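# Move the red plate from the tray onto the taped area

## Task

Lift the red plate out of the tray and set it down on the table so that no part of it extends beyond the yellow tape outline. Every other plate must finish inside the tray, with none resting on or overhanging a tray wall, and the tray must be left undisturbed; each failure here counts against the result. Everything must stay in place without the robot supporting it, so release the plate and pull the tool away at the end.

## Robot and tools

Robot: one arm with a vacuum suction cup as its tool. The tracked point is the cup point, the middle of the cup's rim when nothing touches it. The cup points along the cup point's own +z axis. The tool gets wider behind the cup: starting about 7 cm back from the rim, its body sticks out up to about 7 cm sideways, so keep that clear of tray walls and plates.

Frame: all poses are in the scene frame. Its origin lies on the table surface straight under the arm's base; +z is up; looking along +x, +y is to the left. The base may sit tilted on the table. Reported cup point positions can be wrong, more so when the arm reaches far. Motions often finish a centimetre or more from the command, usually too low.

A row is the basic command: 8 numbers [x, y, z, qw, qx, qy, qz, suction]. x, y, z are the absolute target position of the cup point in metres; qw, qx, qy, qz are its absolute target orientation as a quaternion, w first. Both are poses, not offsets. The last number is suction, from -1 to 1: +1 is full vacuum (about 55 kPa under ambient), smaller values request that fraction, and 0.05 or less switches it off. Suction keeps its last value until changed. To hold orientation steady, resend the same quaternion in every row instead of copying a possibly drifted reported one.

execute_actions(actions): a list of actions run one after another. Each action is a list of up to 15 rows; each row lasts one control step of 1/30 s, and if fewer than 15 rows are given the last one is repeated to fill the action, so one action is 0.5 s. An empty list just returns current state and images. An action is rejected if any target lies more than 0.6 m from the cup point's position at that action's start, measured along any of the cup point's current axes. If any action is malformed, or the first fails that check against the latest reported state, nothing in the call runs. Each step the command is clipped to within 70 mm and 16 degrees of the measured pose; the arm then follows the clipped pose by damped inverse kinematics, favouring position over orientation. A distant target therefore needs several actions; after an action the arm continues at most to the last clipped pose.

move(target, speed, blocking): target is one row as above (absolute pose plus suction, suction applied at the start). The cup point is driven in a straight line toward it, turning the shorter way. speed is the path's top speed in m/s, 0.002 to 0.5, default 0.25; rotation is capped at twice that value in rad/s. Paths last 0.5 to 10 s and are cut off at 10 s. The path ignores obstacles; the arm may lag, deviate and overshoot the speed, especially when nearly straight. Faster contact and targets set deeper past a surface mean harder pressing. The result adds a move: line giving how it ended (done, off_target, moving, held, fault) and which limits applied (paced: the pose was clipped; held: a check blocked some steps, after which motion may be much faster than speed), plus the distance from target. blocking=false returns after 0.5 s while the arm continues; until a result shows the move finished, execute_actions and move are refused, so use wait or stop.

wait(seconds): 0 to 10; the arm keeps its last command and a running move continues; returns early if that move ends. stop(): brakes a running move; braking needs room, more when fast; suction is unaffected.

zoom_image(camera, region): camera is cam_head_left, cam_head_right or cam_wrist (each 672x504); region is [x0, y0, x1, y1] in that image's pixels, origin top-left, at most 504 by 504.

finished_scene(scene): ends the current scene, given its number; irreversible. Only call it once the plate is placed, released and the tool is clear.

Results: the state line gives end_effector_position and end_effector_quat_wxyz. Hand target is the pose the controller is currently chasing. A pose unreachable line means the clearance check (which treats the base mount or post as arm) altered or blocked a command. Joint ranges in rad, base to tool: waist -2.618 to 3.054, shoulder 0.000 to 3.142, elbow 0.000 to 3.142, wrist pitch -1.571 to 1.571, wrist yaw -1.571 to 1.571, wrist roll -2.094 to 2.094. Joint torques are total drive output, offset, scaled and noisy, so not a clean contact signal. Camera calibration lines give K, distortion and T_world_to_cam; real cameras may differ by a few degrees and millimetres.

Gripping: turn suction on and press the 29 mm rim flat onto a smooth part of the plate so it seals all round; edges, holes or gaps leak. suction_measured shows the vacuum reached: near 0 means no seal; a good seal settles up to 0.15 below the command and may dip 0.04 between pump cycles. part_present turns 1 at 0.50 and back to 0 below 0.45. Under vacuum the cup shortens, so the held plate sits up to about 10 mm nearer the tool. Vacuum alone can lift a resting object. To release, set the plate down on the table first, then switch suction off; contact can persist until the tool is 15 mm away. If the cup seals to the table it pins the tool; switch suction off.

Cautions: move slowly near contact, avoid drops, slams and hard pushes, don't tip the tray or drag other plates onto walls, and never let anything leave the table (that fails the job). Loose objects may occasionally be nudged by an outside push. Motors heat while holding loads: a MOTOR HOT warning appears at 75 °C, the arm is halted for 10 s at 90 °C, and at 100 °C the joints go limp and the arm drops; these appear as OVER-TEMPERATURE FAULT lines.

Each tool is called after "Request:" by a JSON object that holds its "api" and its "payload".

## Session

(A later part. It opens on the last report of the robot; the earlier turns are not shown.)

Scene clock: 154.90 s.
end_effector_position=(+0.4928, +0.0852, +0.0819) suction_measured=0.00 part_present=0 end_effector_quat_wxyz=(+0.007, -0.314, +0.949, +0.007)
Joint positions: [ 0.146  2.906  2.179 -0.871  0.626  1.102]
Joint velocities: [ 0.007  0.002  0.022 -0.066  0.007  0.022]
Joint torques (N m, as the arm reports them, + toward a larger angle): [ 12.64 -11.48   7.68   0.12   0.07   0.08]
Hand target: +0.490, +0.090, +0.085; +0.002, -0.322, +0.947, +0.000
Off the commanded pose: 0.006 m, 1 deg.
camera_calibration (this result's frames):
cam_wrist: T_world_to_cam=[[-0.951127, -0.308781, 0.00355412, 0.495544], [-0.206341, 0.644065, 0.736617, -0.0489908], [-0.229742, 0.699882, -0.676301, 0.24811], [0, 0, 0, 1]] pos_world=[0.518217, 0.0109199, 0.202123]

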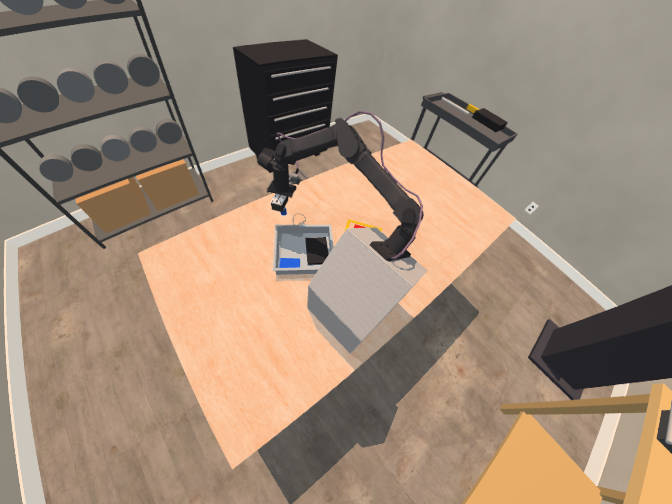

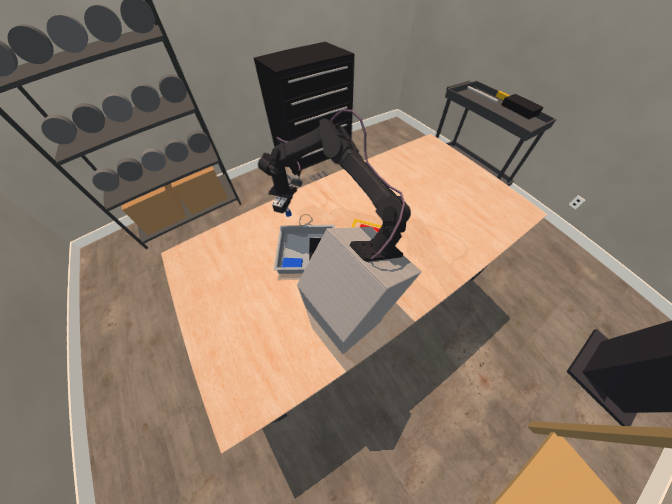

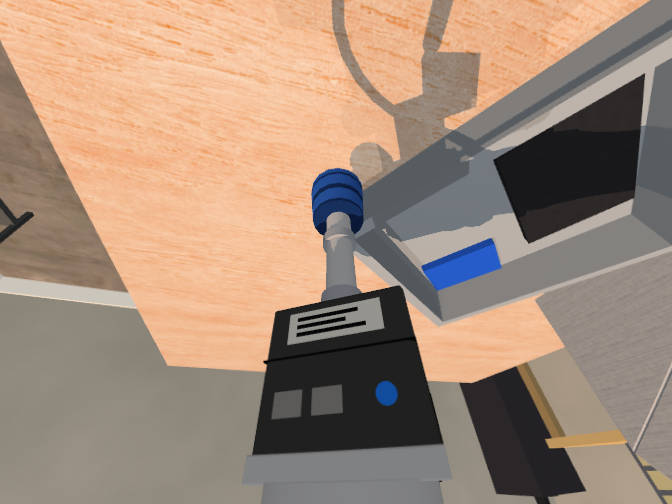

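Request:
{"api": "move", "payload": {"target": [0.481, 0.093, 0.034, 0, 0.3214, -0.9469, 0, 0], "speed": 0.12}}

Scene clock: 158.07 s.
end_effector_position=(+0.4854, +0.0918, +0.0369) suction_measured=0.00 part_present=0 end_effector_quat_wxyz=(+0.002, -0.314, +0.949, +0.006)
Joint positions: [ 0.105  2.993  2.181 -0.77   0.63   1.059]
Joint velocities: [-0.002  0.007 -0.007 -0.007 -0.037  0.066]
Joint torques (N m, as the arm reports them, + toward a larger angle): [ 11.31 -12.41   3.78   0.47   0.07  -0.14]
Hand target: +0.482, +0.093, +0.034; -0.001, -0.321, +0.947, -0.000
Off the commanded pose: 0.005 m, 1 deg.
move: done
camera_calibration (this result's frames):
cam_wrist: T_world_to_cam=[[-0.95089, -0.309209, 0.0140541, 0.490172], [-0.199694, 0.647532, 0.735407, -0.0251144], [-0.236495, 0.696485, -0.67748, 0.215036], [0, 0, 0, 1]] pos_world=[0.51194, 0.0180584, 0.157263]

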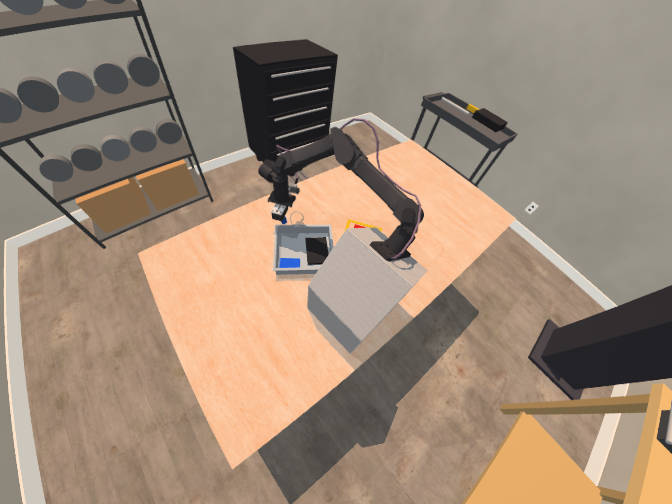

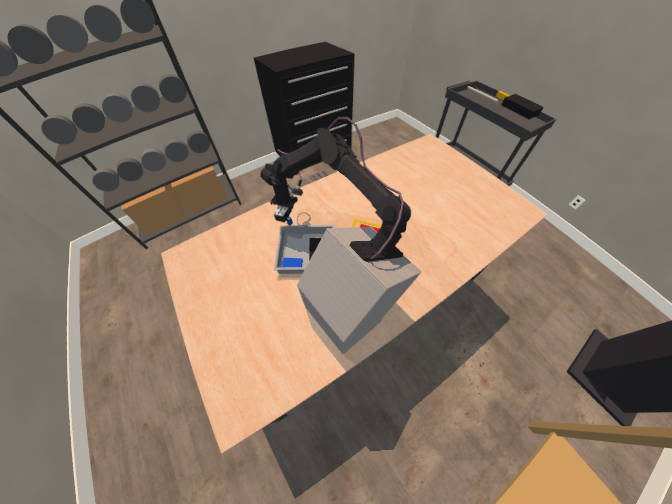

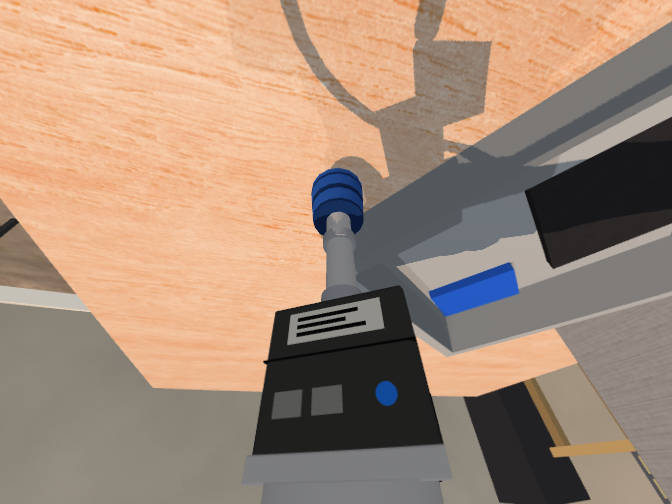

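Request:
{"api": "move", "payload": {"target": [0.460, 0.107, 0.028, 0, 0.3214, -0.9469, 0, 0], "speed": 0.03}}

Request:
{"api": "zoom_image", "payload": {"camera": "cam_head_left", "region": [250, 200, 410, 320]}}

Scene clock: 161.07 s.
end_effector_position=(+0.4602, +0.1036, +0.0219) suction_measured=0.00 part_present=0 end_effector_quat_wxyz=(-0.006, -0.319, +0.948, +0.007)
Joint positions: [ 0.112  2.979  2.047 -0.673  0.63   1.068]
Joint velocities: [-0.012 -0.007  0.007 -0.022 -0.022  0.066]
Joint torques (N m, as the arm reports them, + toward a larger angle): [ 12.39 -13.25   2.73   0.46   0.04   0.08]
Hand target: +0.460, +0.108, +0.028; -0.000, -0.321, +0.947, +0.000
Off the commanded pose: 0.007 m, 1 deg.
move: done
camera_calibration (this result's frames):
cam_wrist: T_world_to_cam=[[-0.94716, -0.319417, 0.0293431, 0.46906], [-0.195462, 0.647282, 0.736763, -0.0286979], [-0.254328, 0.692097, -0.675514, 0.199297], [0, 0, 0, 1]] pos_world=[0.489352, 0.0304689, 0.142007]

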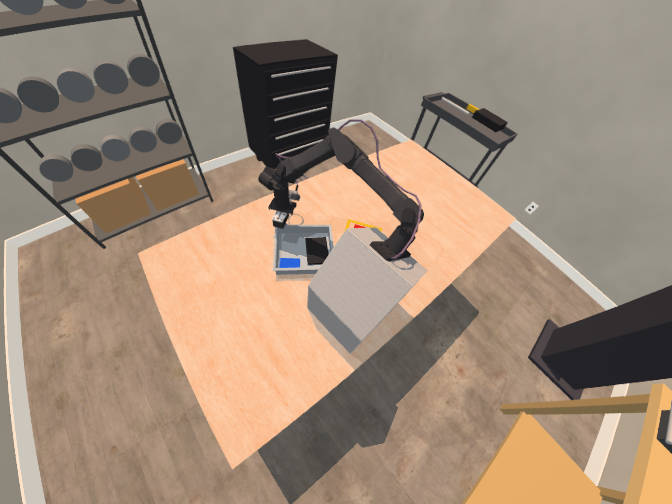

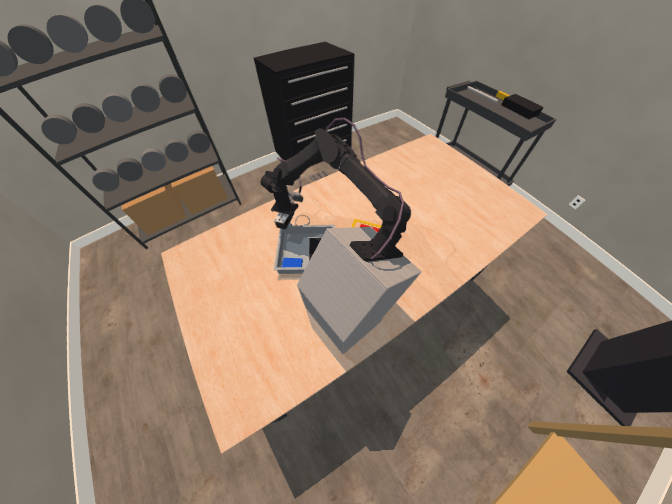

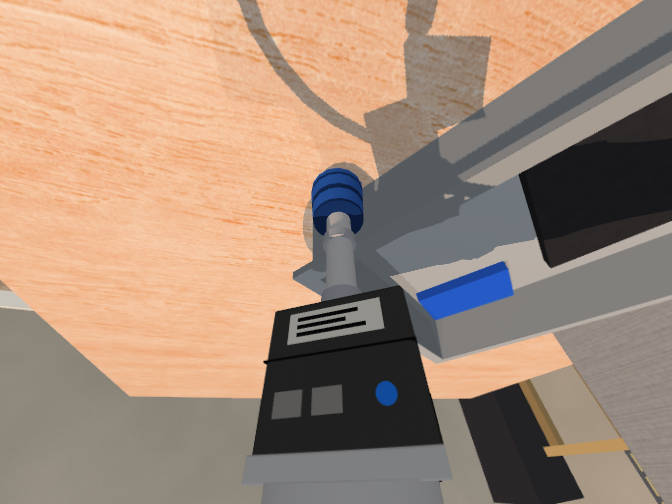

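Region (250, 200, 410, 320) of cam_head_left's 672x504 image, scaled by 3.150, with more detail than that image has; it fills the top 378 rows of this view, and the rest is white.

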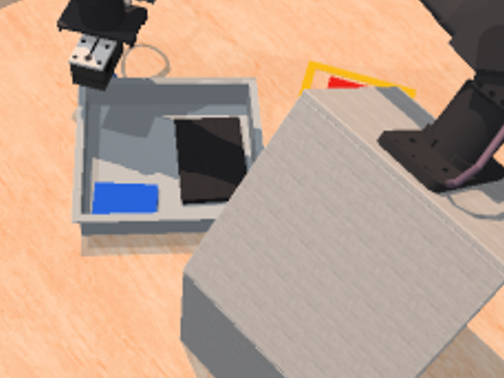

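Request:
{"api": "zoom_image", "payload": {"camera": "cam_wrist", "region": [270, 140, 470, 300]}}

Region (270, 140, 470, 300) of cam_wrist's 672x504 image, scaled by 2.520, with more detail than that image has; it fills the top 403 rows of this view, and the rest is white.

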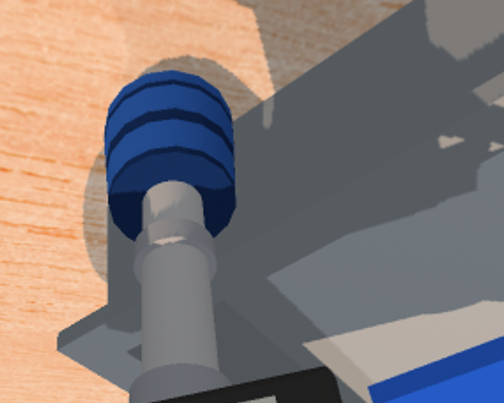

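Request:
{"api": "move", "payload": {"target": [0.4525, 0.1125, 0.025, 0, 0.3214, -0.9469, 0, 0], "speed": 0.02}}

Request:
{"api": "zoom_image", "payload": {"camera": "cam_head_left", "region": [250, 200, 410, 320]}}

Scene clock: 166.27 s.
end_effector_position=(+0.4561, +0.1066, +0.0199) suction_measured=0.00 part_present=0 end_effector_quat_wxyz=(-0.002, -0.316, +0.949, +0.004)
Joint positions: [ 0.118  2.971  2.005 -0.634  0.636  1.076]
Joint velocities: [ 0.007 -0.022  0.002 -0.037 -0.007  0.051]
Joint torques (N m, as the arm reports them, + toward a larger angle): [ 12.28 -12.93   2.57   0.38  -0.01   0.1 ]
Hand target: +0.452, +0.113, +0.025; -0.000, -0.321, +0.947, +0.000
Off the commanded pose: 0.009 m, 1 deg.
move: done
camera_calibration (this result's frames):
cam_wrist: T_world_to_cam=[[-0.949535, -0.312853, 0.022505, 0.466786], [-0.19741, 0.651829, 0.732221, -0.0294681], [-0.243747, 0.690827, -0.680695, 0.190167], [0, 0, 0, 1]] pos_world=[0.483765, 0.0338709, 0.140518]

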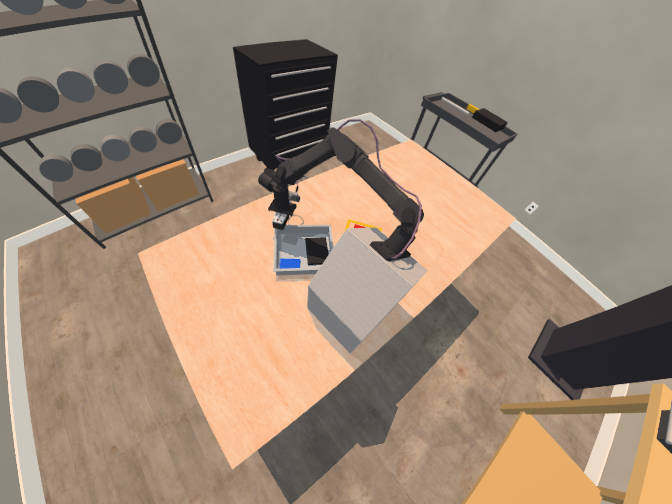

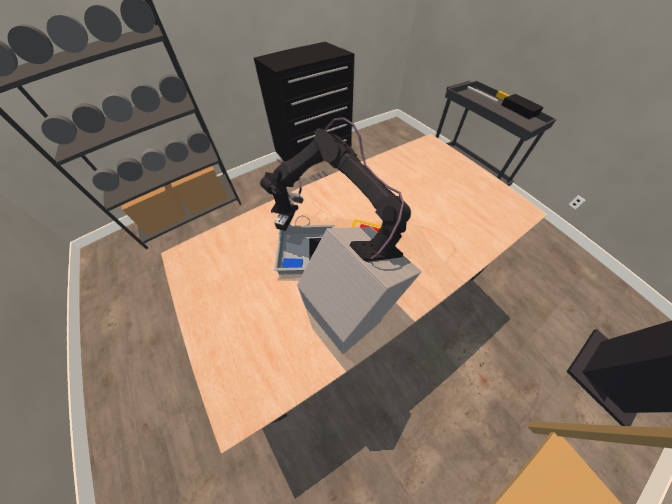

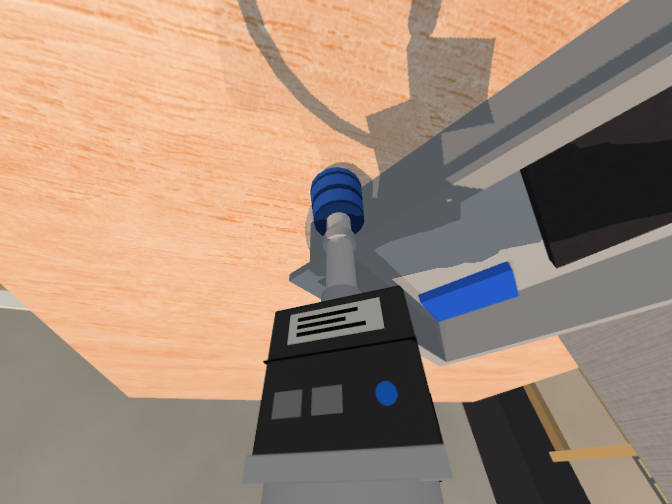

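Region (250, 200, 410, 320) of cam_head_left's 672x504 image, scaled by 3.150, with more detail than that image has; it fills the top 378 rows of this view, and the rest is white.

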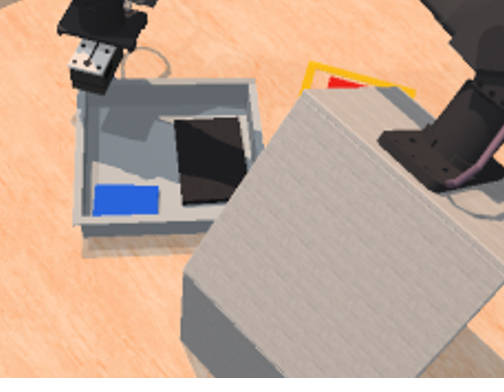

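Request:
{"api": "move", "payload": {"target": [0.4448, 0.1173, 0.026, 0, 0.3214, -0.9469, 0, 0], "speed": 0.02}}

Request:
{"api": "zoom_image", "payload": {"camera": "cam_head_left", "region": [250, 200, 410, 320]}}

Request:
{"api": "zoom_image", "payload": {"camera": "cam_head_right", "region": [250, 200, 410, 320]}}

Scene clock: 169.90 s.
end_effector_position=(+0.4501, +0.1123, +0.0213) suction_measured=0.00 part_present=0 end_effector_quat_wxyz=(+0.000, -0.315, +0.949, +0.003)
Joint positions: [ 0.131  2.958  1.959 -0.605  0.636  1.09 ]
Joint velocities: [-0.012  0.007 -0.002 -0.022  0.022  0.037]
Joint torques (N m, as the arm reports them, + toward a larger angle): [ 12.24 -12.89   2.45   0.36   0.     0.1 ]
Hand target: +0.445, +0.118, +0.026; -0.000, -0.321, +0.947, +0.000
Off the commanded pose: 0.009 m, 1 deg.
move: done
camera_calibration (this result's frames):
cam_wrist: T_world_to_cam=[[-0.950303, -0.310836, 0.0174947, 0.463022], [-0.199792, 0.651981, 0.73144, -0.0343629], [-0.238764, 0.691594, -0.681681, 0.183427], [0, 0, 0, 1]] pos_world=[0.476941, 0.0394711, 0.142072]

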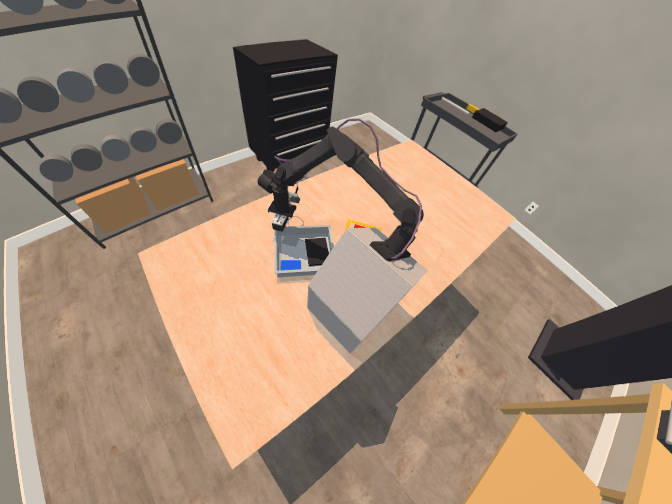

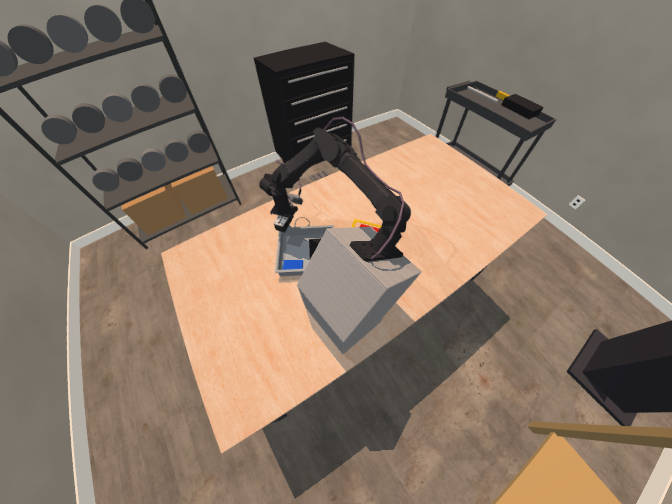

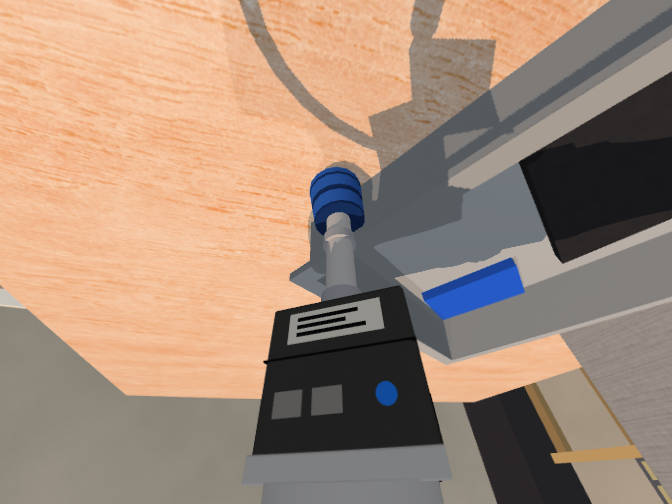

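Region (250, 200, 410, 320) of cam_head_left's 672x504 image, scaled by 3.150, with more detail than that image has; it fills the top 378 rows of this view, and the rest is white.

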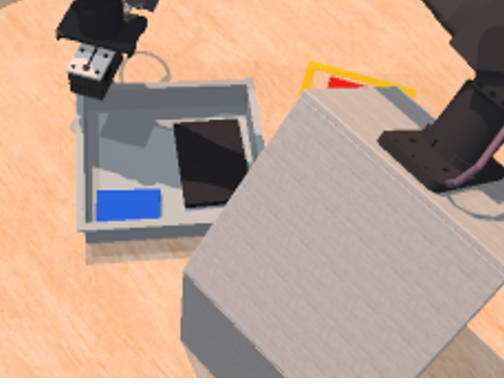

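Region (250, 200, 410, 320) of cam_head_right's 672x504 image, scaled by 3.150, with more detail than that image has; it fills the top 378 rows of this view, and the rest is white.

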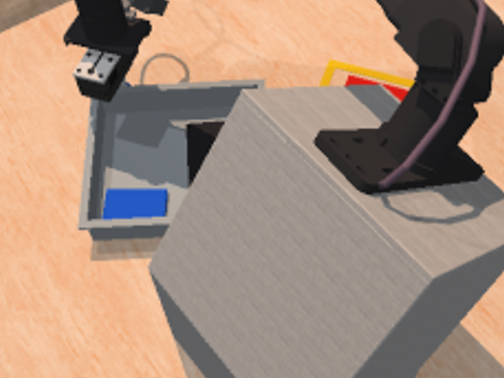

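Request:
{"api": "move", "payload": {"target": [0.468, 0.072, 0.021, 0, 0.3214, -0.9469, 0, 0], "speed": 0.08}}

Scene clock: 175.43 s.
end_effector_position=(+0.4594, +0.0748, +0.0152) suction_measured=0.00 part_present=0 end_effector_quat_wxyz=(-0.005, -0.319, +0.948, +0.005)
Joint positions: [ 0.057  2.917  1.959 -0.605  0.636  0.998]
Joint velocities: [-0.002 -0.022 -0.002 -0.022  0.037 -0.007]
Joint torques (N m, as the arm reports them, + toward a larger angle): [ 10.86 -12.49   6.09   0.16   0.03  -0.11]
Hand target: +0.467, +0.071, +0.021; -0.000, -0.321, +0.947, -0.001
Off the commanded pose: 0.011 m, 1 deg.
move: off_target
camera_calibration (this result's frames):
cam_wrist: T_world_to_cam=[[-0.947551, -0.318343, 0.0283543, 0.45943], [-0.196657, 0.650678, 0.733447, -0.00496431], [-0.251937, 0.689402, -0.679155, 0.213585], [0, 0, 0, 1]] pos_world=[0.488167, 0.00224078, 0.135671]

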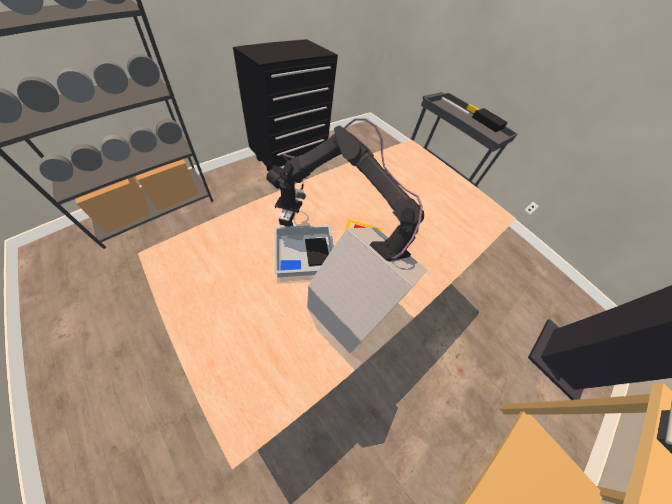

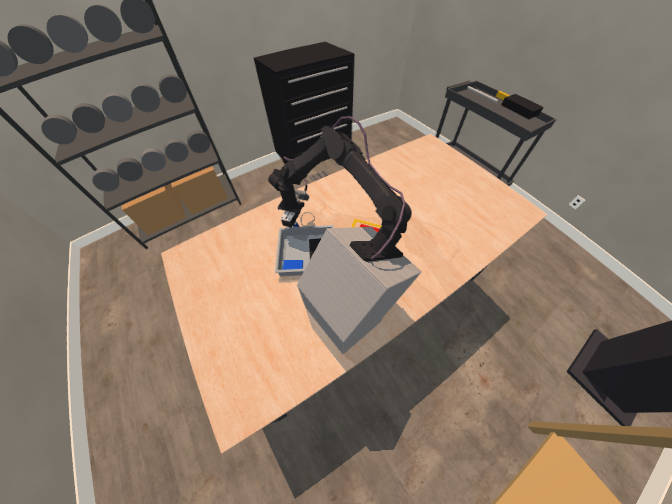

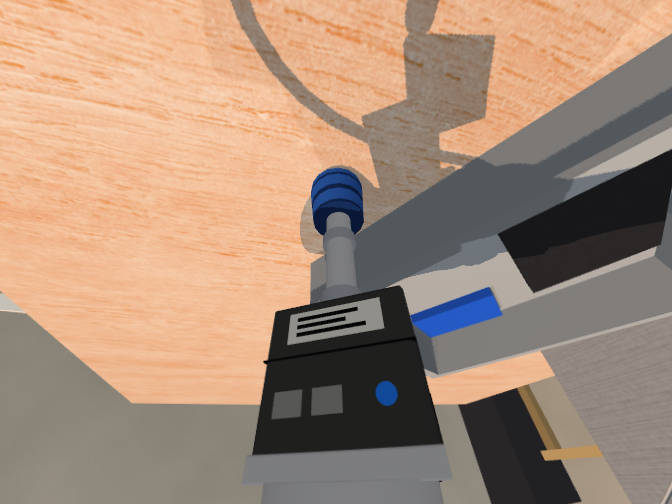

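Request:
{"api": "move", "payload": {"target": [0.44, -0.08, 0.19, 0, 0.6756, -0.7373, 0, 0], "speed": 0.4}}

Request:
{"api": "zoom_image", "payload": {"camera": "cam_head_left", "region": [250, 200, 410, 320]}}

Scene clock: 181.67 s.
end_effector_position=(+0.4476, -0.0830, +0.1952) suction_measured=0.00 part_present=0 end_effector_quat_wxyz=(+0.013, -0.663, +0.749, -0.009)
Joint positions: [ 0.017  2.24   1.684 -0.922  0.637  0.115]
Joint velocities: [-0.007 -0.012 -0.007 -0.007  0.007  0.007]
Joint torques (N m, as the arm reports them, + toward a larger angle): [  9.07 -10.26   4.12   0.17   0.06  -0.1 ]
Hand target: +0.436, -0.080, +0.190; -0.000, -0.676, +0.737, -0.000
Off the commanded pose: 0.010 m, 3 deg.
move: off_target
camera_calibration (this result's frames):
cam_wrist: T_world_to_cam=[[-0.431266, -0.902224, 0.00088035, 0.118756], [-0.636651, 0.305012, 0.708268, 0.136591], [-0.639285, 0.304892, -0.705943, 0.588407], [0, 0, 0, 1]] pos_world=[0.514336, -0.113917, 0.318534]

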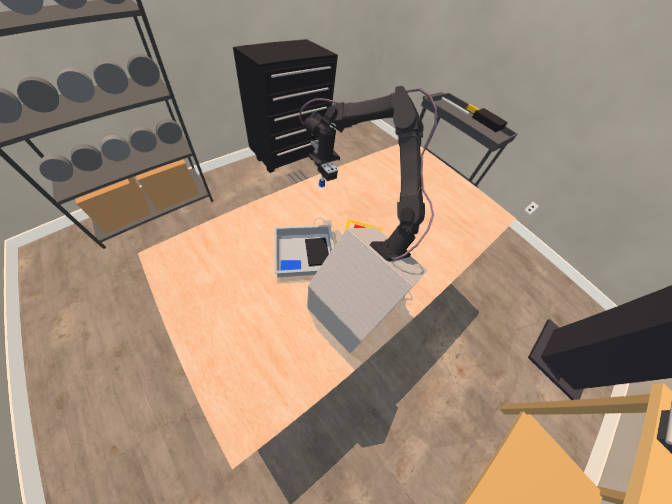

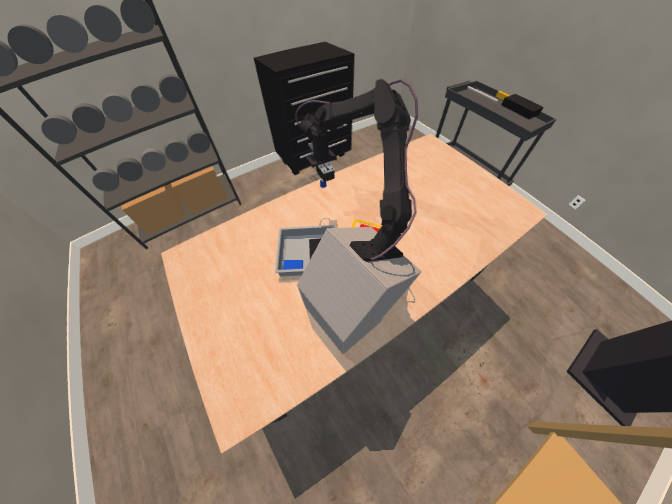

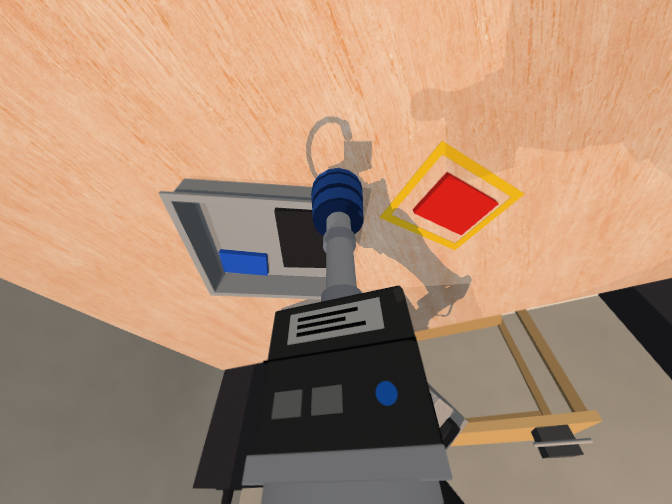

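Region (250, 200, 410, 320) of cam_head_left's 672x504 image, scaled by 3.150, with more detail than that image has; it fills the top 378 rows of this view, and the rest is white.

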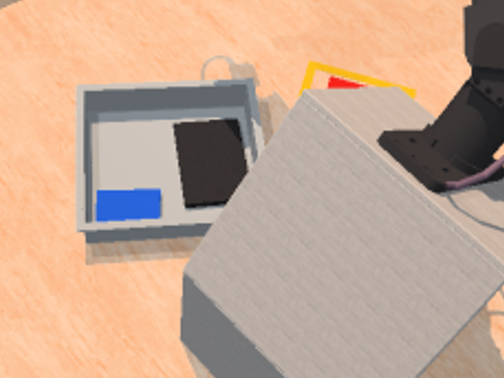

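The red plate is inside the outline, the tray is back where it started, and the arm is clear.

Request:
{"api": "finished_scene", "payload": {"scene": 1}}

The scene is finished: the task was done.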